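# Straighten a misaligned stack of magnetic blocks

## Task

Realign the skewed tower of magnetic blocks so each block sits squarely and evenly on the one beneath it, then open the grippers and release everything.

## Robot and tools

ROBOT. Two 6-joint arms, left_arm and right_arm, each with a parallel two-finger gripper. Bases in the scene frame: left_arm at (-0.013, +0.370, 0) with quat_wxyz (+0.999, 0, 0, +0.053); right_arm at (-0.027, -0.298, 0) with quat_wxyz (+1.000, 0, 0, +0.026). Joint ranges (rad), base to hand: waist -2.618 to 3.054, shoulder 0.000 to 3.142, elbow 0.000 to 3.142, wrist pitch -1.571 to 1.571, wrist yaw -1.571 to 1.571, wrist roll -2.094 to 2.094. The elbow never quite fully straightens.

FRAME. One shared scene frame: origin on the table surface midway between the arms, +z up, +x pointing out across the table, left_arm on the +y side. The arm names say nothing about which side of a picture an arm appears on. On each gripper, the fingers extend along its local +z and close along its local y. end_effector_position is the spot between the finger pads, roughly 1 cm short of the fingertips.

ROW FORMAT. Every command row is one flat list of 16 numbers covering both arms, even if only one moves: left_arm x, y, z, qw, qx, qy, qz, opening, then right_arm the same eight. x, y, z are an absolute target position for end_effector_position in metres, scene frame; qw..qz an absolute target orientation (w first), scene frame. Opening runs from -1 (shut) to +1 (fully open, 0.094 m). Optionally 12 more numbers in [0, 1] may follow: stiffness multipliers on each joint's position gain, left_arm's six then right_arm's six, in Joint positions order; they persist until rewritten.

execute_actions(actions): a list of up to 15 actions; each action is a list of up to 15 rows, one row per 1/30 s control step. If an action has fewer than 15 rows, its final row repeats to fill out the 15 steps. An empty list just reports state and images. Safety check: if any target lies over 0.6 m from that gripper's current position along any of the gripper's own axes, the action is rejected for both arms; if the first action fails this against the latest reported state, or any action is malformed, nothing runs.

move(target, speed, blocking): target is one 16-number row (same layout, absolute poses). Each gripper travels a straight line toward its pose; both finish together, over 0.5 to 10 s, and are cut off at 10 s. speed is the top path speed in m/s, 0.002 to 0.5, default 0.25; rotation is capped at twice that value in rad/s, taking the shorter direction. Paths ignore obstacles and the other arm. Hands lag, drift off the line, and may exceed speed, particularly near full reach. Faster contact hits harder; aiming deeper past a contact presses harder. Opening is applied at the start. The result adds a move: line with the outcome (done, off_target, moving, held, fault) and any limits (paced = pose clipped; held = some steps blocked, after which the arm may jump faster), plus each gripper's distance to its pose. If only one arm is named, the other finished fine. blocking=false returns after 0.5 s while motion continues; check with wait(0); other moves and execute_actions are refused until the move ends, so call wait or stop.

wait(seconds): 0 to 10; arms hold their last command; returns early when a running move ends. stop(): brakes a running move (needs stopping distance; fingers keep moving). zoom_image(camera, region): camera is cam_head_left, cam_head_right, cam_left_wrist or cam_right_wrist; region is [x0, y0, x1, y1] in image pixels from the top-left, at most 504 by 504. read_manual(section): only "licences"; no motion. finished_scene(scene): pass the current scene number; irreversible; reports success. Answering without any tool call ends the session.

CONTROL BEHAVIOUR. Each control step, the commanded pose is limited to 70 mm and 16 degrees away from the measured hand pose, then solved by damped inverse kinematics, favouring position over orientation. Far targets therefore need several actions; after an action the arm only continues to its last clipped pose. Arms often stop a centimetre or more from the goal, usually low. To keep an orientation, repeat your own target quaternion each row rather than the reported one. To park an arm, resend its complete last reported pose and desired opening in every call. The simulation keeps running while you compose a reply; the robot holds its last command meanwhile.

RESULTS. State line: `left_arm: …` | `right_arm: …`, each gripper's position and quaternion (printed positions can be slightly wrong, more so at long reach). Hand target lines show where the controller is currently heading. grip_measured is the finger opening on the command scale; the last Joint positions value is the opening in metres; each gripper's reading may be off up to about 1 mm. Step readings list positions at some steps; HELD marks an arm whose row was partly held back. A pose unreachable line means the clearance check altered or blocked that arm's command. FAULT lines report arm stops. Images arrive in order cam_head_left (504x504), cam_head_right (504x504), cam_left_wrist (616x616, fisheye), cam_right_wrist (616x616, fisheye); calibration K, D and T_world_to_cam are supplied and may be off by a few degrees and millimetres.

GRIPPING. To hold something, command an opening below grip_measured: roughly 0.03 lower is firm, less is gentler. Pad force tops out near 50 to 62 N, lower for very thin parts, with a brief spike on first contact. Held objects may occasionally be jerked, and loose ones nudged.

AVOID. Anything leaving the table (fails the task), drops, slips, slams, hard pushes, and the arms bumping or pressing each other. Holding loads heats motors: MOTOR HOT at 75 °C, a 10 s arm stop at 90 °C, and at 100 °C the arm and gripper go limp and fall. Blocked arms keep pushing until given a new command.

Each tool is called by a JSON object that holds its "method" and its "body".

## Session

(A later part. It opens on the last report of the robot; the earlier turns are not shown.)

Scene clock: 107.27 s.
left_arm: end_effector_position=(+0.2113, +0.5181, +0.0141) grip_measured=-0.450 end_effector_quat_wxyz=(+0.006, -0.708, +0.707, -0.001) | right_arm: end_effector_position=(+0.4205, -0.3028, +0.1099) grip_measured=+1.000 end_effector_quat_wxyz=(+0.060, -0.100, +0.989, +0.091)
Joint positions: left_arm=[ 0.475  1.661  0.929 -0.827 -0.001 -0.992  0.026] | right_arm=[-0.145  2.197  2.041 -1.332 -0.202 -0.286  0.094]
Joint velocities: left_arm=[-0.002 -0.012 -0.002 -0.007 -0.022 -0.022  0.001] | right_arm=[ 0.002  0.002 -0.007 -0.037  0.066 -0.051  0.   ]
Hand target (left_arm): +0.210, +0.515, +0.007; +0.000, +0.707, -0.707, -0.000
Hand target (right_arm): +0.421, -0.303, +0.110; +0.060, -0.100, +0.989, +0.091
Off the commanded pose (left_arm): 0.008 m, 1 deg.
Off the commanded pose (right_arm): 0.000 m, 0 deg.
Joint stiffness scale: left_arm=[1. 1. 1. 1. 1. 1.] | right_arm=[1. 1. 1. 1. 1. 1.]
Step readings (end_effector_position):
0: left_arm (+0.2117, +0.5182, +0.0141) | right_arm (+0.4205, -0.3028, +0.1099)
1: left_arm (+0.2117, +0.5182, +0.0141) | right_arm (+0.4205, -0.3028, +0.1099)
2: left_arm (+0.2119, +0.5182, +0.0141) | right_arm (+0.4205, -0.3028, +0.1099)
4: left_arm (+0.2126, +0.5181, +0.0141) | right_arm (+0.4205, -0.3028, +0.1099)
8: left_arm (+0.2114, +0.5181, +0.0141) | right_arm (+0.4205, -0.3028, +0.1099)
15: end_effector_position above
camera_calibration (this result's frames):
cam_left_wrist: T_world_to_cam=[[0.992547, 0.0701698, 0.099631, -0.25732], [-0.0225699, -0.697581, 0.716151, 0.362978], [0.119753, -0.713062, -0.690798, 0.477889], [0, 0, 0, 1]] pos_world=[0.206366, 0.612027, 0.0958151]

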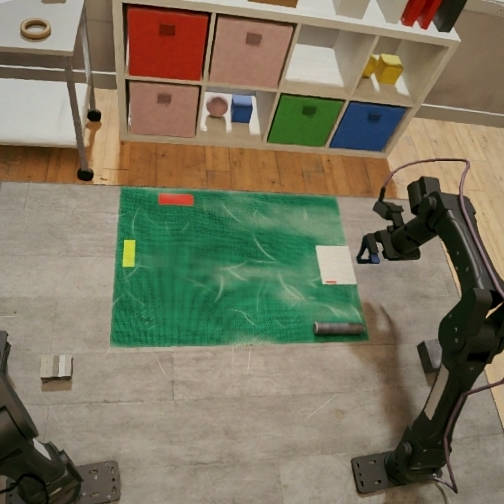

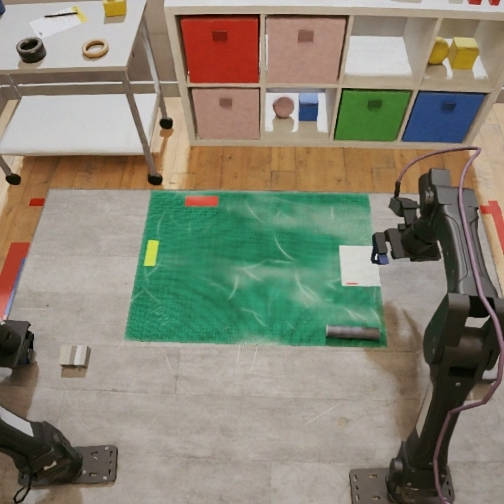

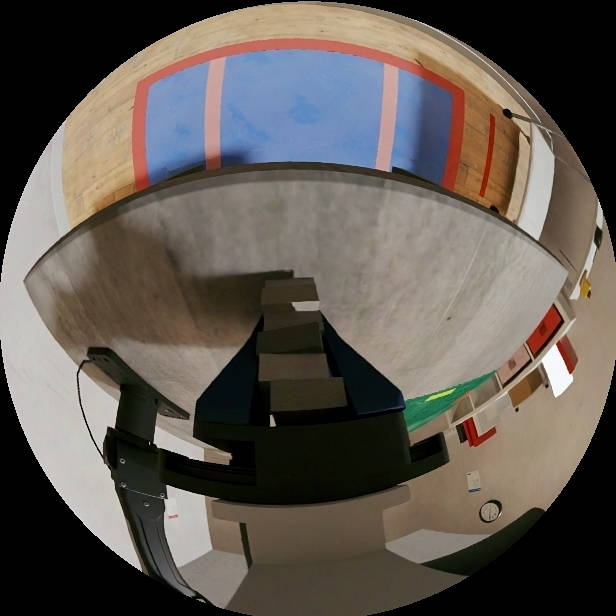

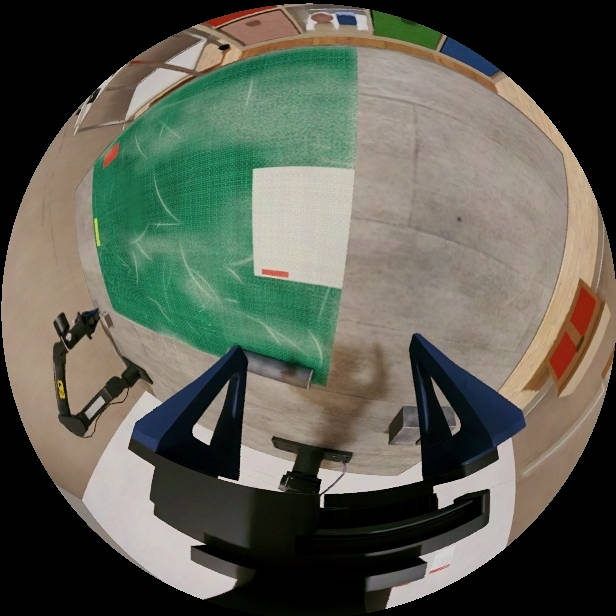

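{"method": "execute_actions", "body": {"actions": [[[0.21, 0.515, 0.007, 0.0, -0.707, 0.707, 0.0, -0.5, 0.4205, -0.3028, 0.11, 0.06, -0.1, 0.989, 0.091, 1.0]]]}}

{"method": "zoom_image", "body": {"camera": "cam_left_wrist", "region": [220, 260, 380, 430]}}

Scene clock: 123.10 s.
left_arm: end_effector_position=(+0.2113, +0.5181, +0.0141) grip_measured=-0.473 end_effector_quat_wxyz=(+0.006, -0.708, +0.707, -0.001) | right_arm: end_effector_position=(+0.4205, -0.3028, +0.1099) grip_measured=+1.000 end_effector_quat_wxyz=(+0.060, -0.100, +0.989, +0.091)
Joint positions: left_arm=[ 0.475  1.661  0.929 -0.827 -0.001 -0.992  0.025] | right_arm=[-0.145  2.197  2.041 -1.332 -0.202 -0.286  0.094]
Joint velocities: left_arm=[ 0.002 -0.007 -0.012 -0.007 -0.022 -0.037 -0.   ] | right_arm=[ 0.007 -0.002 -0.007  0.037  0.007  0.037  0.   ]
Hand target (left_arm): +0.210, +0.515, +0.007; +0.000, +0.707, -0.707, -0.000
Hand target (right_arm): +0.421, -0.303, +0.110; +0.060, -0.100, +0.989, +0.091
Off the commanded pose (left_arm): 0.008 m, 1 deg.
Off the commanded pose (right_arm): 0.000 m, 0 deg.
Joint stiffness scale: left_arm=[1. 1. 1. 1. 1. 1.] | right_arm=[1. 1. 1. 1. 1. 1.]
Step readings (end_effector_position):
0: left_arm (+0.2113, +0.5181, +0.0141) | right_arm (+0.4205, -0.3028, +0.1099)
1: left_arm (+0.2113, +0.5181, +0.0141) | right_arm (+0.4205, -0.3028, +0.1099)
2: left_arm (+0.2113, +0.5181, +0.0141) | right_arm (+0.4205, -0.3028, +0.1099)
4: left_arm (+0.2113, +0.5181, +0.0141) | right_arm (+0.4205, -0.3028, +0.1099)
8: left_arm (+0.2113, +0.5181, +0.0141) | right_arm (+0.4205, -0.3028, +0.1099)
15: end_effector_position above
camera_calibration (this result's frames):
cam_left_wrist: T_world_to_cam=[[0.992547, 0.0701698, 0.099631, -0.25732], [-0.0225699, -0.697581, 0.716151, 0.362978], [0.119753, -0.713062, -0.690798, 0.477889], [0, 0, 0, 1]] pos_world=[0.206366, 0.612027, 0.0958151]

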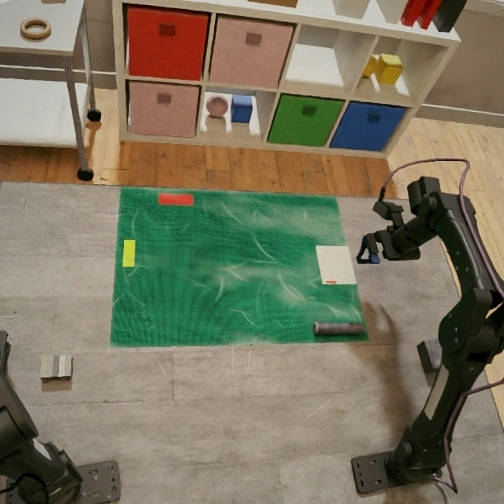

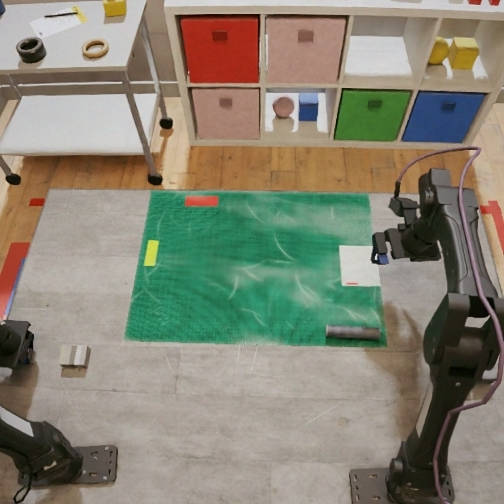

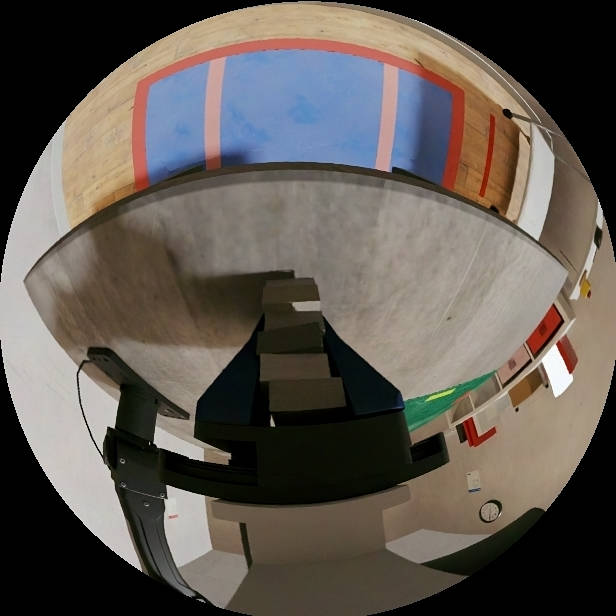

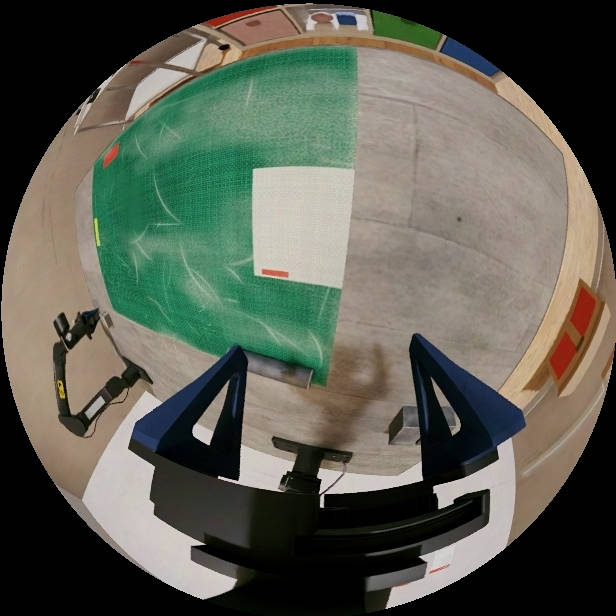

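Region (220, 260, 380, 430) of cam_left_wrist's 616x616 image, scaled by 2.965, with more detail than that image has; it fills the left 474 columns of this view, and the rest is white.

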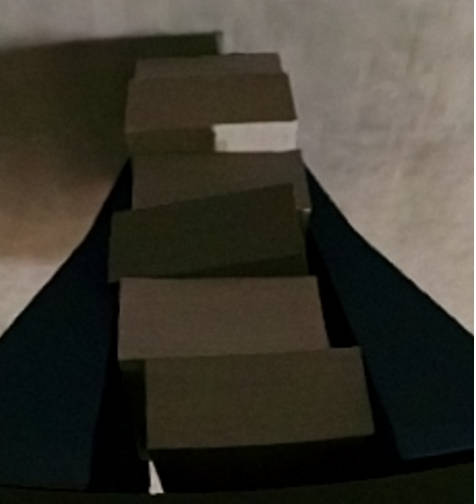

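{"method": "execute_actions", "body": {"actions": [[[0.21, 0.515, 0.012, 0.0, -0.707, 0.707, 0.0, -0.42, 0.4205, -0.3028, 0.11, 0.06, -0.1, 0.989, 0.091, 1.0],[0.21, 0.515, 0.012, 0.0, -0.707, 0.707, 0.0, -0.38, 0.4205, -0.3028, 0.11, 0.06, -0.1, 0.989, 0.091, 1.0],[0.21, 0.515, 0.012, 0.0, -0.707, 0.707, 0.0, -0.3, 0.4205, -0.3028, 0.11, 0.06, -0.1, 0.989, 0.091, 1.0],[0.21, 0.515, 0.012, 0.0, -0.707, 0.707, 0.0, -0.2, 0.4205, -0.3028, 0.11, 0.06, -0.1, 0.989, 0.091, 1.0],[0.21, 0.515, 0.012, 0.0, -0.707, 0.707, 0.0, 0.0, 0.4205, -0.3028, 0.11, 0.06, -0.1, 0.989, 0.091, 1.0],[0.21, 0.515, 0.012, 0.0, -0.707, 0.707, 0.0, 0.3, 0.4205, -0.3028, 0.11, 0.06, -0.1, 0.989, 0.091, 1.0]]]}}

{"method": "move", "body": {"target": [0.21, 0.515, 0.12, 0.0, -0.707, 0.707, 0.0, 1.0, 0.4205, -0.3028, 0.11, 0.06, -0.1, 0.989, 0.091, 1.0], "speed": 0.15}}

Scene clock: 134.70 s.
left_arm: end_effector_position=(+0.2114, +0.5177, +0.0141) grip_measured=+0.297 end_effector_quat_wxyz=(+0.006, -0.708, +0.707, -0.002) | right_arm: end_effector_position=(+0.4205, -0.3028, +0.1099) grip_measured=+1.000 end_effector_quat_wxyz=(+0.060, -0.100, +0.989, +0.091)
Joint positions: left_arm=[ 0.475  1.661  0.929 -0.827  0.001 -0.992  0.061] | right_arm=[-0.145  2.197  2.041 -1.332 -0.202 -0.286  0.094]
Joint velocities: left_arm=[-0.012 -0.017 -0.002  0.037  0.022  0.051 -0.   ] | right_arm=[ 0.002  0.002  0.012 -0.037 -0.095 -0.022  0.   ]
Hand target (left_arm): +0.210, +0.515, +0.012; -0.000, +0.707, -0.707, -0.000
Hand target (right_arm): +0.421, -0.303, +0.110; +0.060, -0.100, +0.989, +0.091
Off the commanded pose (left_arm): 0.004 m, 1 deg.
Off the commanded pose (right_arm): 0.000 m, 0 deg.
Joint stiffness scale: left_arm=[1. 1. 1. 1. 1. 1.] | right_arm=[1. 1. 1. 1. 1. 1.]
Step readings (end_effector_position):
0: left_arm (+0.2113, +0.5181, +0.0141) | right_arm (+0.4205, -0.3028, +0.1099)
1: left_arm (+0.2112, +0.5180, +0.0141) | right_arm (+0.4205, -0.3028, +0.1099)
2: left_arm (+0.2113, +0.5179, +0.0141) | right_arm (+0.4205, -0.3028, +0.1099)
4: left_arm (+0.2114, +0.5178, +0.0141) | right_arm (+0.4205, -0.3028, +0.1099)
8: left_arm (+0.2114, +0.5178, +0.0141) | right_arm (+0.4205, -0.3028, +0.1099)
15: end_effector_position above
camera_calibration (this result's frames):
cam_left_wrist: T_world_to_cam=[[0.992476, 0.0703273, 0.100226, -0.257477], [-0.0231072, -0.696287, 0.717391, 0.362173], [0.120238, -0.71431, -0.689423, 0.47816], [0, 0, 0, 1]] pos_world=[0.206416, 0.611838, 0.0956407]

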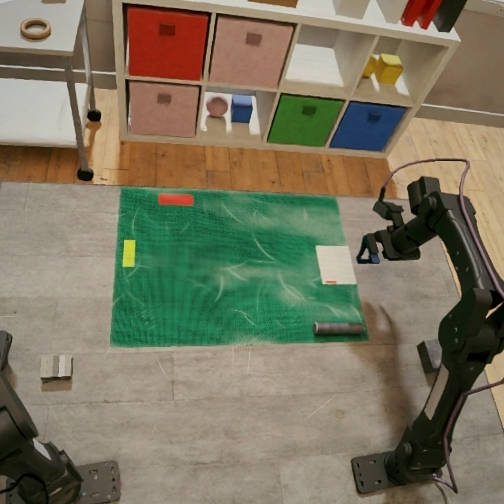

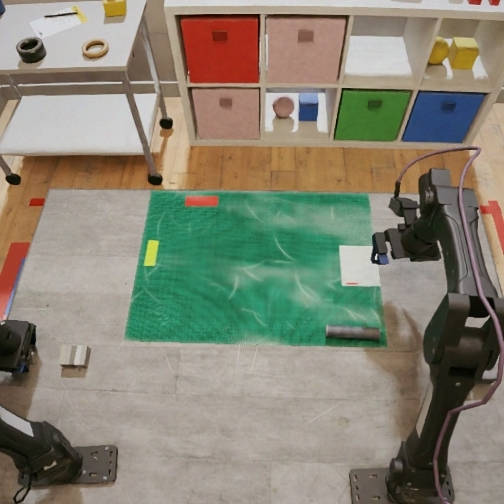

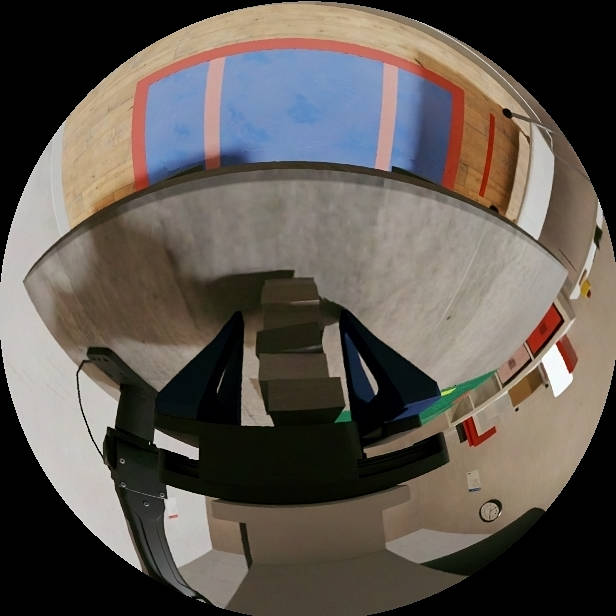

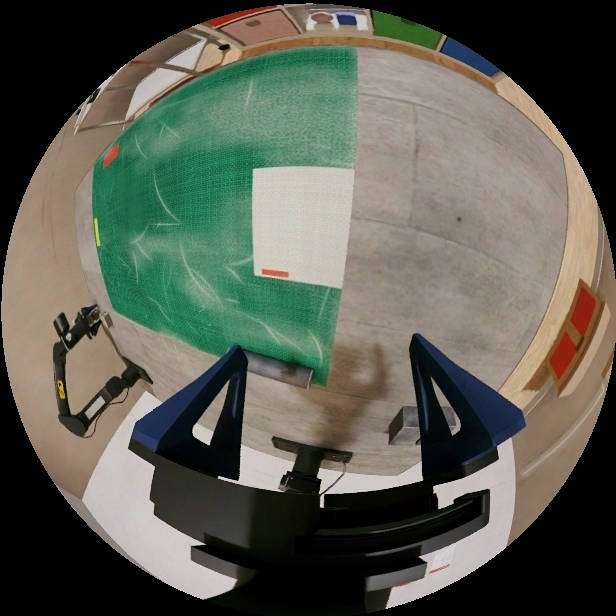

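Scene clock: 136.03 s.
left_arm: end_effector_position=(+0.2067, +0.5144, +0.1125) grip_measured=+1.000 end_effector_quat_wxyz=(-0.009, -0.708, +0.707, +0.001) | right_arm: end_effector_position=(+0.4205, -0.3028, +0.1099) grip_measured=+1.000 end_effector_quat_wxyz=(+0.060, -0.100, +0.989, +0.091)
Joint positions: left_arm=[ 0.475  1.558  1.231 -1.263  0.002 -0.992  0.094] | right_arm=[-0.145  2.197  2.041 -1.332 -0.202 -0.286  0.094]
Joint velocities: left_arm=[-0.002  0.017 -0.007 -0.066 -0.022  0.022  0.   ] | right_arm=[-0.022  0.007 -0.022 -0.007  0.007  0.007  0.   ]
Hand target (left_arm): +0.209, +0.514, +0.120; -0.000, +0.707, -0.707, -0.000
Hand target (right_arm): +0.421, -0.303, +0.110; +0.060, -0.100, +0.989, +0.091
Off the commanded pose (left_arm): 0.008 m, 1 deg.
Off the commanded pose (right_arm): 0.000 m, 0 deg.
Joint stiffness scale: left_arm=[1. 1. 1. 1. 1. 1.] | right_arm=[1. 1. 1. 1. 1. 1.]
move: done
camera_calibration (this result's frames):
cam_left_wrist: T_world_to_cam=[[0.994623, 0.0718594, 0.074569, -0.260789], [-0.00532422, -0.683632, 0.729807, 0.277605], [0.103421, -0.726281, -0.679574, 0.552689], [0, 0, 0, 1]] pos_world=[0.203706, 0.609927, 0.192442]

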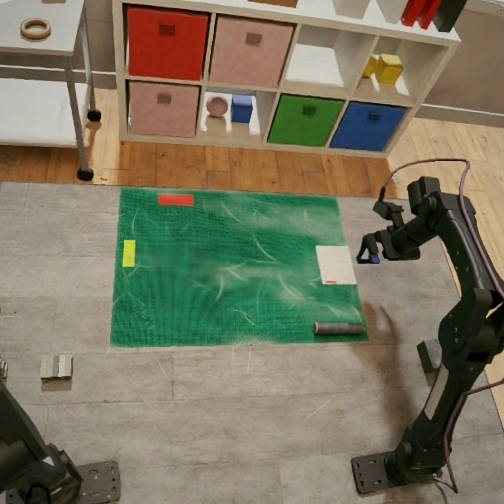

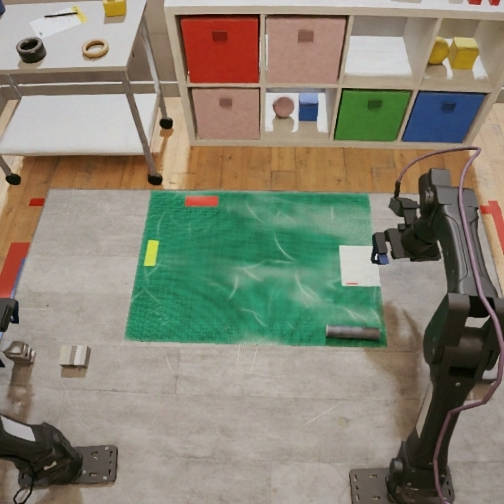

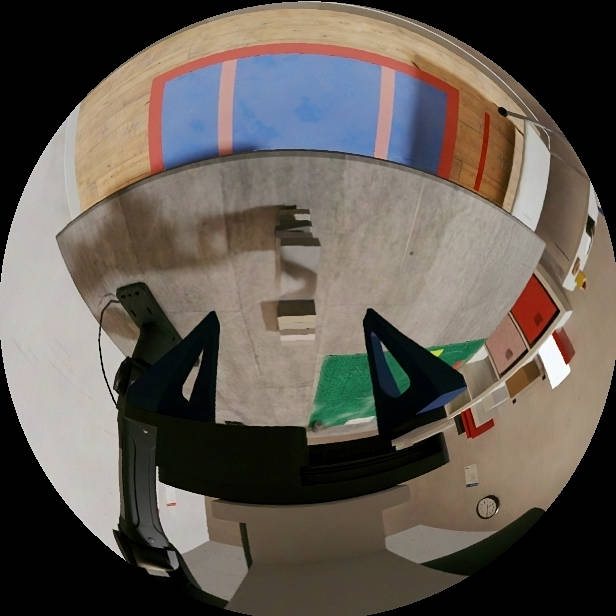

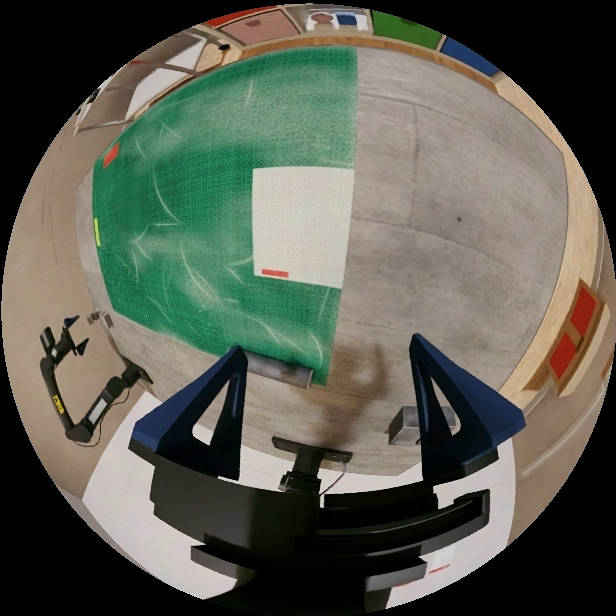

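{"method": "zoom_image", "body": {"camera": "cam_left_wrist", "region": [230, 195, 370, 350]}}

Region (230, 195, 370, 350) of cam_left_wrist's 616x616 image, scaled by 3.252, with more detail than that image has; it fills the left 455 columns of this view, and the rest is white.

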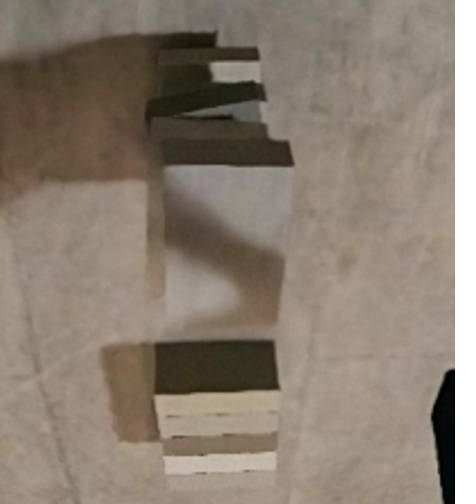

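{"method": "move", "body": {"target": [0.212, 0.43, 0.13, 0.0, -0.707, 0.707, 0.0, 1.0, 0.4205, -0.3028, 0.11, 0.06, -0.1, 0.989, 0.091, 1.0], "speed": 0.2}}

Scene clock: 161.23 s.
left_arm: end_effector_position=(+0.2199, +0.4313, +0.1303) grip_measured=+1.000 end_effector_quat_wxyz=(+0.003, -0.706, +0.709, -0.008) | right_arm: end_effector_position=(+0.4205, -0.3028, +0.1099) grip_measured=+1.000 end_effector_quat_wxyz=(+0.060, -0.100, +0.989, +0.091)
Joint positions: left_arm=[ 0.159  1.44   1.193 -1.312  0.012 -1.303  0.094] | right_arm=[-0.145  2.197  2.041 -1.332 -0.202 -0.286  0.094]
Joint velocities: left_arm=[-0.007 -0.002 -0.012  0.007  0.022 -0.022  0.   ] | right_arm=[ 0.012 -0.002  0.017  0.066  0.081  0.007  0.   ]
Hand target (left_arm): +0.212, +0.430, +0.130; +0.000, +0.707, -0.707, -0.000
Hand target (right_arm): +0.421, -0.303, +0.110; +0.060, -0.100, +0.989, +0.091
Off the commanded pose (left_arm): 0.008 m, 1 deg.
Off the commanded pose (right_arm): 0.000 m, 0 deg.
Joint stiffness scale: left_arm=[1. 1. 1. 1. 1. 1.] | right_arm=[1. 1. 1. 1. 1. 1.]
move: done
camera_calibration (this result's frames):
cam_left_wrist: T_world_to_cam=[[0.992372, 0.0659156, 0.104173, -0.26999], [-0.0307325, -0.686078, 0.726879, 0.214864], [0.119384, -0.724536, -0.678819, 0.498738], [0, 0, 0, 1]] pos_world=[0.214992, 0.526564, 0.210499]

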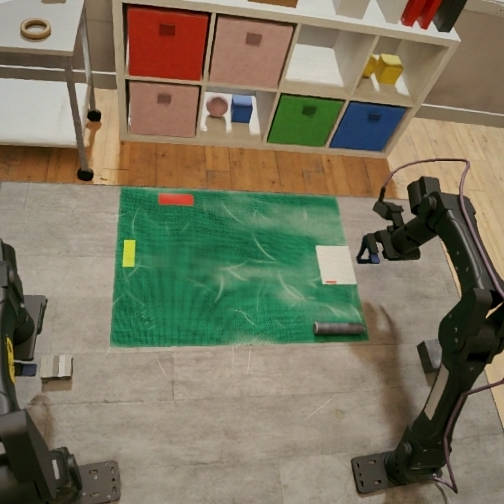

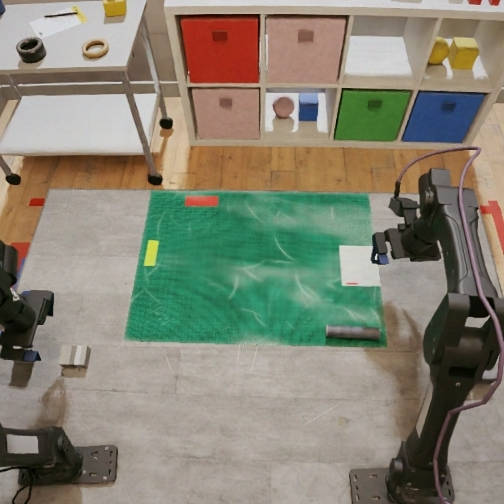

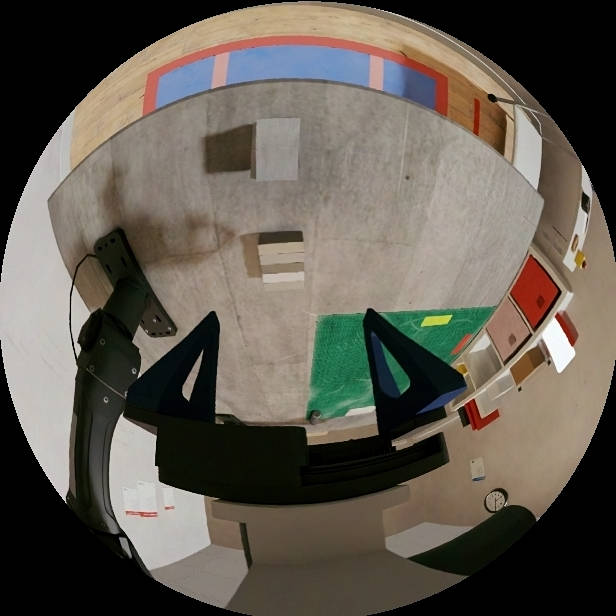

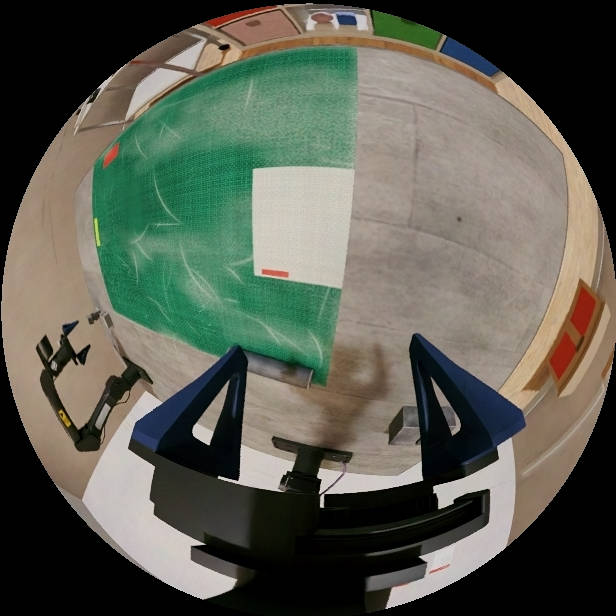

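{"method": "zoom_image", "body": {"camera": "cam_left_wrist", "region": [220, 90, 340, 210]}}

Region (220, 90, 340, 210) of cam_left_wrist's 616x616 image, scaled by 4.200, with more detail than that image has.

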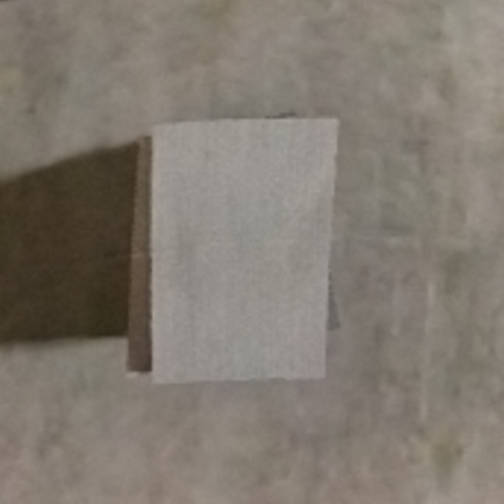

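{"method": "move", "body": {"target": [0.21, 0.515, 0.12, 0.0, -0.707, 0.707, 0.0, 0.4, 0.4205, -0.3028, 0.11, 0.06, -0.1, 0.989, 0.091, 1.0], "speed": 0.2}}

{"method": "move", "body": {"target": [0.21, 0.515, 0.04, 0.0, -0.707, 0.707, 0.0, 0.4, 0.4205, -0.3028, 0.11, 0.06, -0.1, 0.989, 0.091, 1.0], "speed": 0.1}}

Scene clock: 184.63 s.
left_arm: end_effector_position=(+0.2048, +0.5089, +0.1170) grip_measured=+0.403 end_effector_quat_wxyz=(-0.009, -0.709, +0.705, -0.002) | right_arm: end_effector_position=(+0.4205, -0.3028, +0.1099) grip_measured=+1.000 end_effector_quat_wxyz=(+0.060, -0.100, +0.989, +0.091)
Joint positions: left_arm=[ 0.465  1.537  1.229 -1.279  0.007 -1.006  0.066] | right_arm=[-0.145  2.197  2.041 -1.332 -0.202 -0.286  0.094]
Joint velocities: left_arm=[-0.007 -0.012  0.012  0.051 -0.037  0.037 -0.001] | right_arm=[ 0.007  0.012 -0.002  0.007 -0.051  0.022  0.   ]
Hand target (left_arm): +0.210, +0.515, +0.120; -0.000, +0.707, -0.707, +0.000
Hand target (right_arm): +0.421, -0.303, +0.110; +0.060, -0.100, +0.989, +0.091
Off the commanded pose (left_arm): 0.009 m, 1 deg.
Off the commanded pose (right_arm): 0.000 m, 0 deg.
Joint stiffness scale: left_arm=[1. 1. 1. 1. 1. 1.] | right_arm=[1. 1. 1. 1. 1. 1.]
move: done
camera_calibration (this result's frames):
cam_left_wrist: T_world_to_cam=[[0.994021, 0.0759615, 0.0784407, -0.261248], [-0.00566914, -0.681497, 0.731799, 0.269253], [0.109046, -0.727868, -0.676992, 0.551352], [0, 0, 0, 1]] pos_world=[0.20109, 0.604652, 0.196714]

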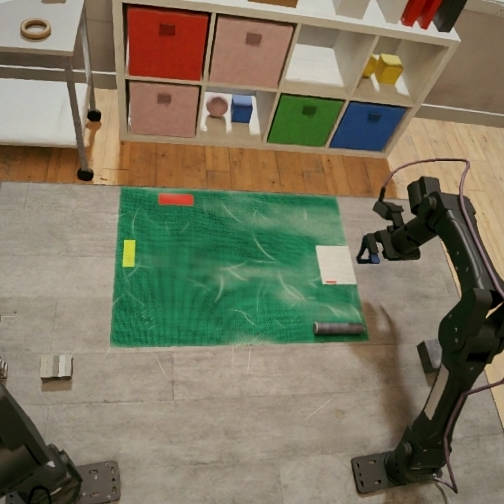

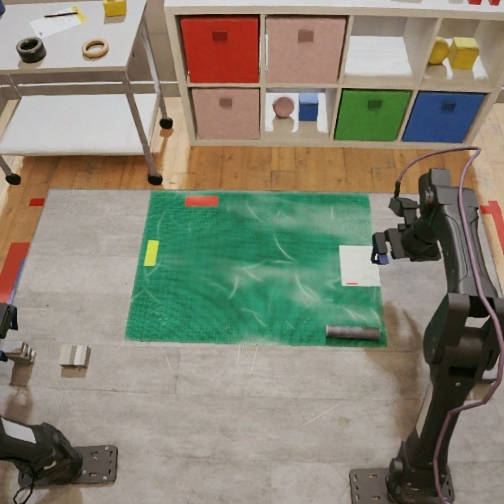

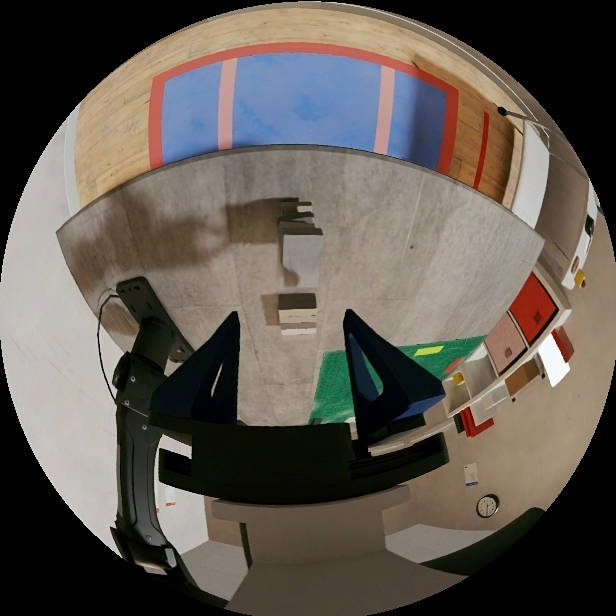

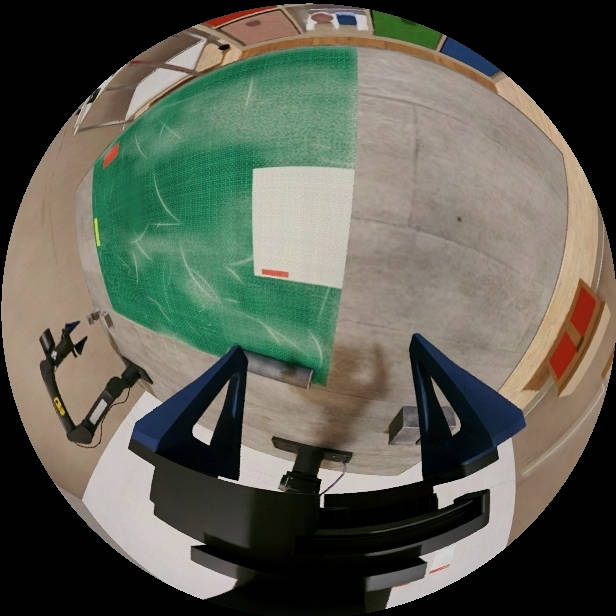

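Scene clock: 186.00 s.
left_arm: end_effector_position=(+0.2145, +0.5150, +0.0454) grip_measured=+0.403 end_effector_quat_wxyz=(+0.006, -0.708, +0.706, -0.005) | right_arm: end_effector_position=(+0.4205, -0.3028, +0.1099) grip_measured=+1.000 end_effector_quat_wxyz=(+0.060, -0.100, +0.989, +0.091)
Joint positions: left_arm=[ 0.465  1.61   1.011 -0.957  0.007 -1.003  0.066] | right_arm=[-0.145  2.197  2.041 -1.332 -0.202 -0.286  0.094]
Joint velocities: left_arm=[-0.002 -0.002 -0.002  0.022  0.007 -0.081 -0.001] | right_arm=[-0.007  0.002 -0.007 -0.095 -0.037  0.037  0.   ]
Hand target (left_arm): +0.211, +0.515, +0.040; +0.000, +0.707, -0.707, +0.000
Hand target (right_arm): +0.421, -0.303, +0.110; +0.060, -0.100, +0.989, +0.091
Off the commanded pose (left_arm): 0.007 m, 1 deg.
Off the commanded pose (right_arm): 0.000 m, 0 deg.
Joint stiffness scale: left_arm=[1. 1. 1. 1. 1. 1.] | right_arm=[1. 1. 1. 1. 1. 1.]
move: done
camera_calibration (this result's frames):
cam_left_wrist: T_world_to_cam=[[0.991836, 0.0718247, 0.105366, -0.2643], [-0.0263187, -0.69319, 0.720274, 0.336886], [0.124772, -0.717167, -0.685641, 0.497737], [0, 0, 0, 1]] pos_world=[0.208906, 0.60947, 0.126467]

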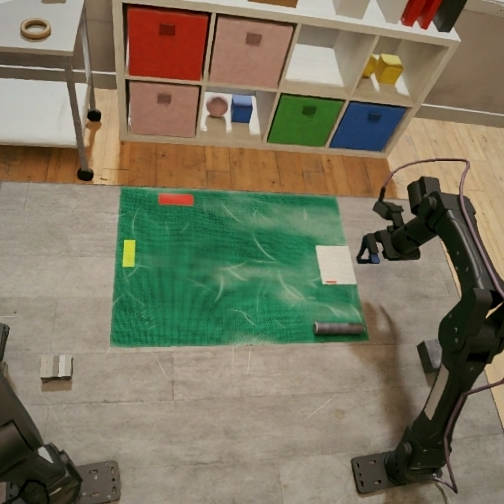

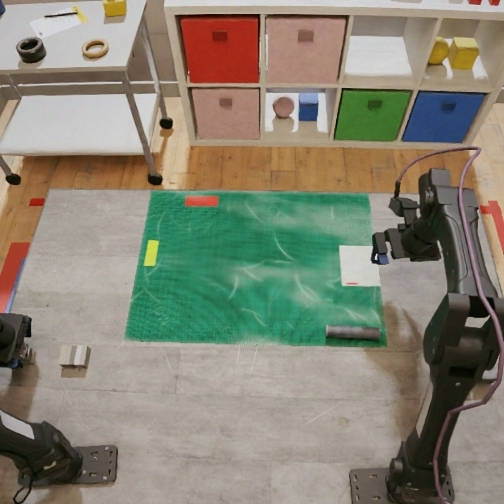

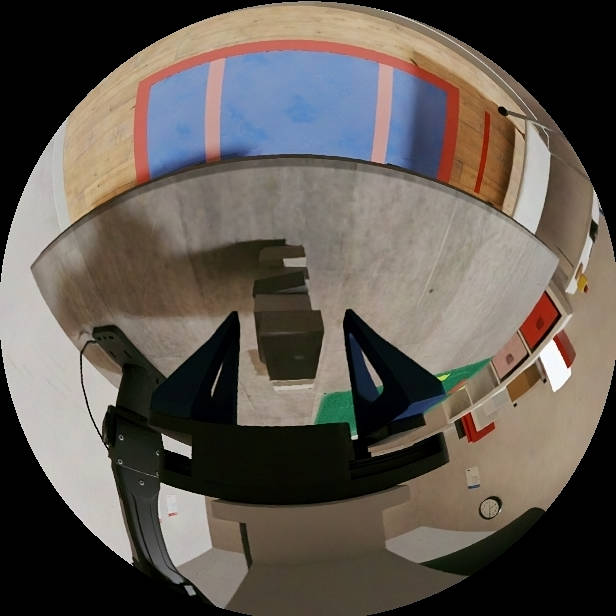

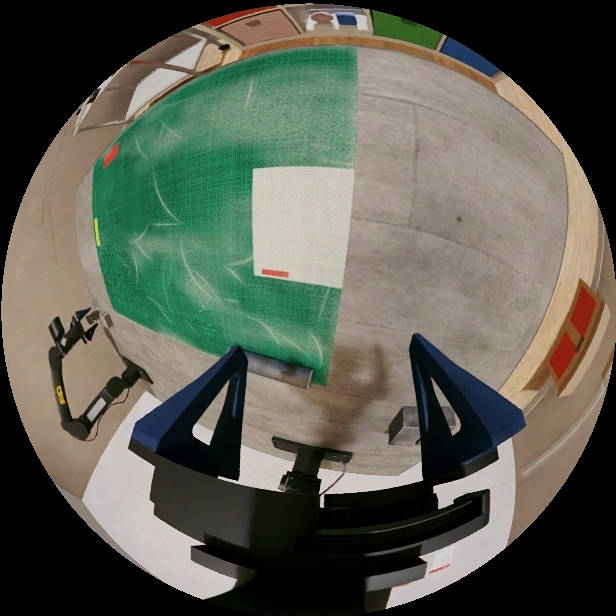

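{"method": "move", "body": {"target": [0.2065, 0.516, 0.04, 0.0, -0.707, 0.707, 0.0, -0.1, 0.4205, -0.3028, 0.11, 0.06, -0.1, 0.989, 0.091, 1.0], "speed": 0.05}}

Scene clock: 191.77 s.
left_arm: end_effector_position=(+0.2139, +0.5166, +0.0454) grip_measured=-0.097 end_effector_quat_wxyz=(+0.007, -0.707, +0.707, -0.005) | right_arm: end_effector_position=(+0.4205, -0.3028, +0.1099) grip_measured=+1.000 end_effector_quat_wxyz=(+0.060, -0.100, +0.989, +0.091)
Joint positions: left_arm=[ 0.472  1.61   1.011 -0.956  0.008 -0.995  0.042] | right_arm=[-0.145  2.197  2.041 -1.332 -0.202 -0.286  0.094]
Joint velocities: left_arm=[-0.012 -0.022 -0.012 -0.007 -0.095 -0.007  0.   ] | right_arm=[-0.007  0.017 -0.002 -0.095  0.022  0.037  0.   ]
Hand target (left_arm): +0.207, +0.516, +0.040; +0.000, +0.707, -0.707, +0.000
Hand target (right_arm): +0.421, -0.303, +0.110; +0.060, -0.100, +0.989, +0.091
Off the commanded pose (left_arm): 0.009 m, 1 deg.
Off the commanded pose (right_arm): 0.000 m, 0 deg.
Joint stiffness scale: left_arm=[1. 1. 1. 1. 1. 1.] | right_arm=[1. 1. 1. 1. 1. 1.]
move: done
camera_calibration (this result's frames):
cam_left_wrist: T_world_to_cam=[[0.991789, 0.0702388, 0.106873, -0.263068], [-0.0284414, -0.693609, 0.71979, 0.338683], [0.124685, -0.716919, -0.685916, 0.498881], [0, 0, 0, 1]] pos_world=[0.208337, 0.611048, 0.126525]

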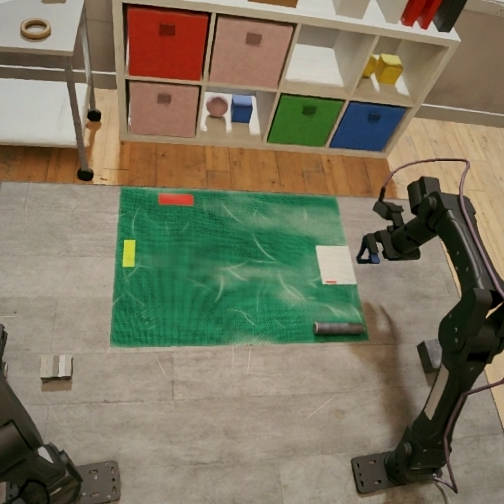

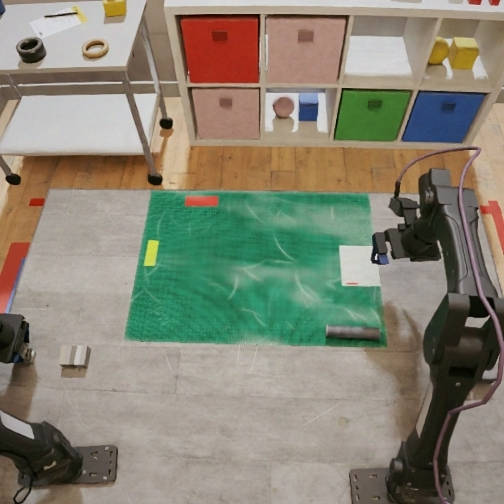

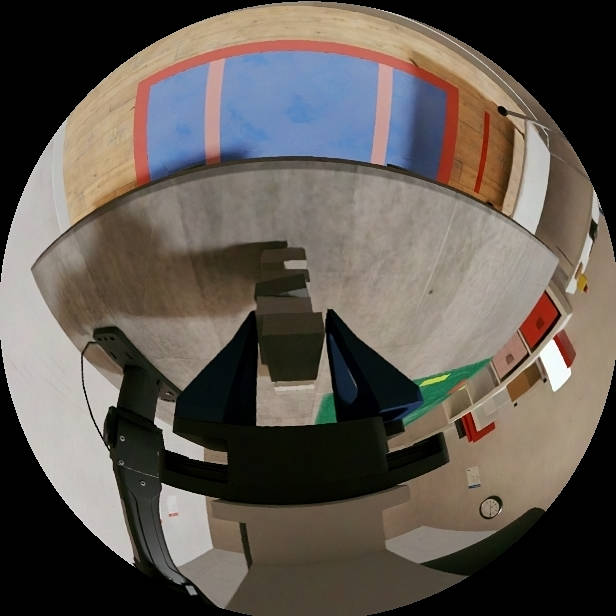

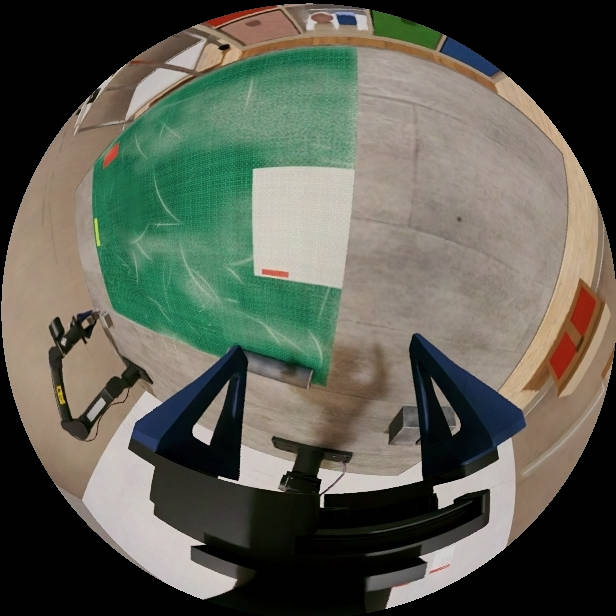

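{"method": "move", "body": {"target": [0.202, 0.516, 0.04, 0.0, -0.707, 0.707, 0.0, -0.1, 0.4205, -0.3028, 0.11, 0.06, -0.1, 0.989, 0.091, 1.0], "speed": 0.05}}

Scene clock: 194.77 s.
left_arm: end_effector_position=(+0.2076, +0.5148, +0.0402) grip_measured=-0.097 end_effector_quat_wxyz=(-0.002, -0.707, +0.707, -0.004) | right_arm: end_effector_position=(+0.4205, -0.3028, +0.1099) grip_measured=+1.000 end_effector_quat_wxyz=(+0.060, -0.100, +0.989, +0.091)
Joint positions: left_arm=[ 0.48   1.61   0.989 -0.951  0.009 -0.986  0.042] | right_arm=[-0.145  2.197  2.041 -1.332 -0.202 -0.286  0.094]
Joint velocities: left_arm=[-0.012  0.012 -0.012 -0.051  0.051 -0.066 -0.   ] | right_arm=[-0.012  0.007 -0.017 -0.007 -0.022 -0.037  0.   ]
Hand target (left_arm): +0.202, +0.516, +0.040; +0.000, +0.707, -0.707, -0.000
Hand target (right_arm): +0.421, -0.303, +0.110; +0.060, -0.100, +0.989, +0.091
Off the commanded pose (left_arm): 0.006 m, 1 deg.
Off the commanded pose (right_arm): 0.000 m, 0 deg.
Joint stiffness scale: left_arm=[1. 1. 1. 1. 1. 1.] | right_arm=[1. 1. 1. 1. 1. 1.]
move: done
camera_calibration (this result's frames):
cam_left_wrist: T_world_to_cam=[[0.993262, 0.0697412, 0.092561, -0.255632], [-0.019591, -0.686138, 0.727208, 0.334966], [0.114226, -0.724121, -0.680148, 0.50049], [0, 0, 0, 1]] pos_world=[0.203303, 0.610076, 0.120479]

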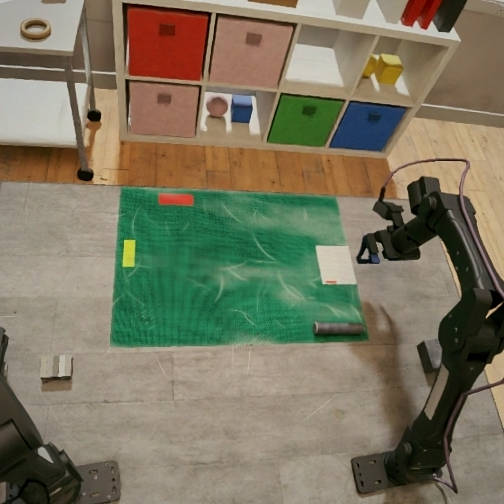

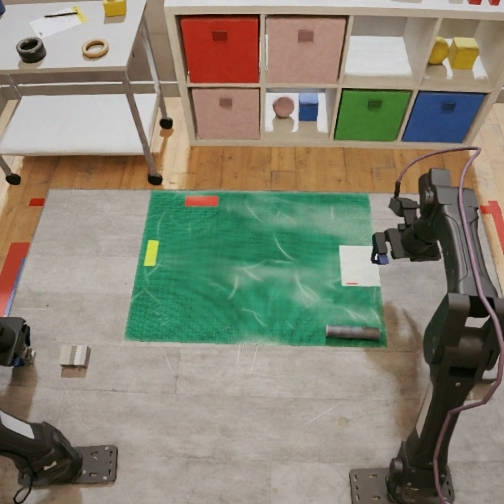

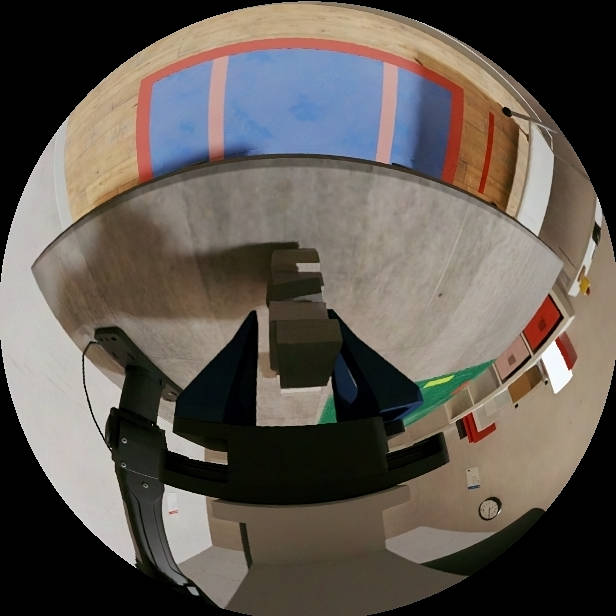

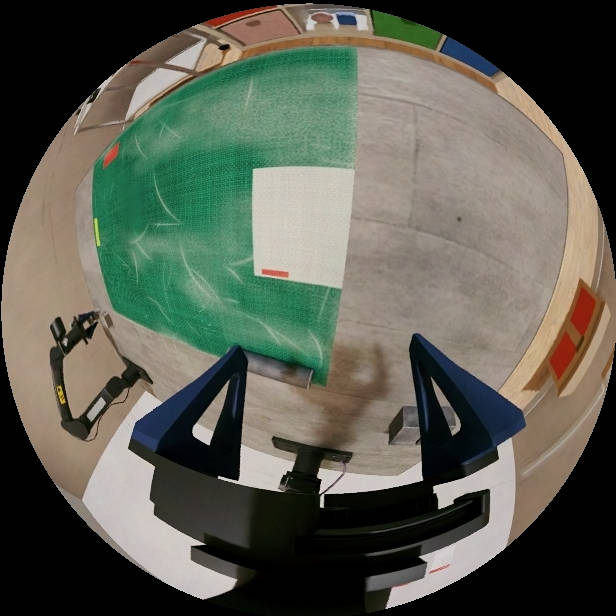

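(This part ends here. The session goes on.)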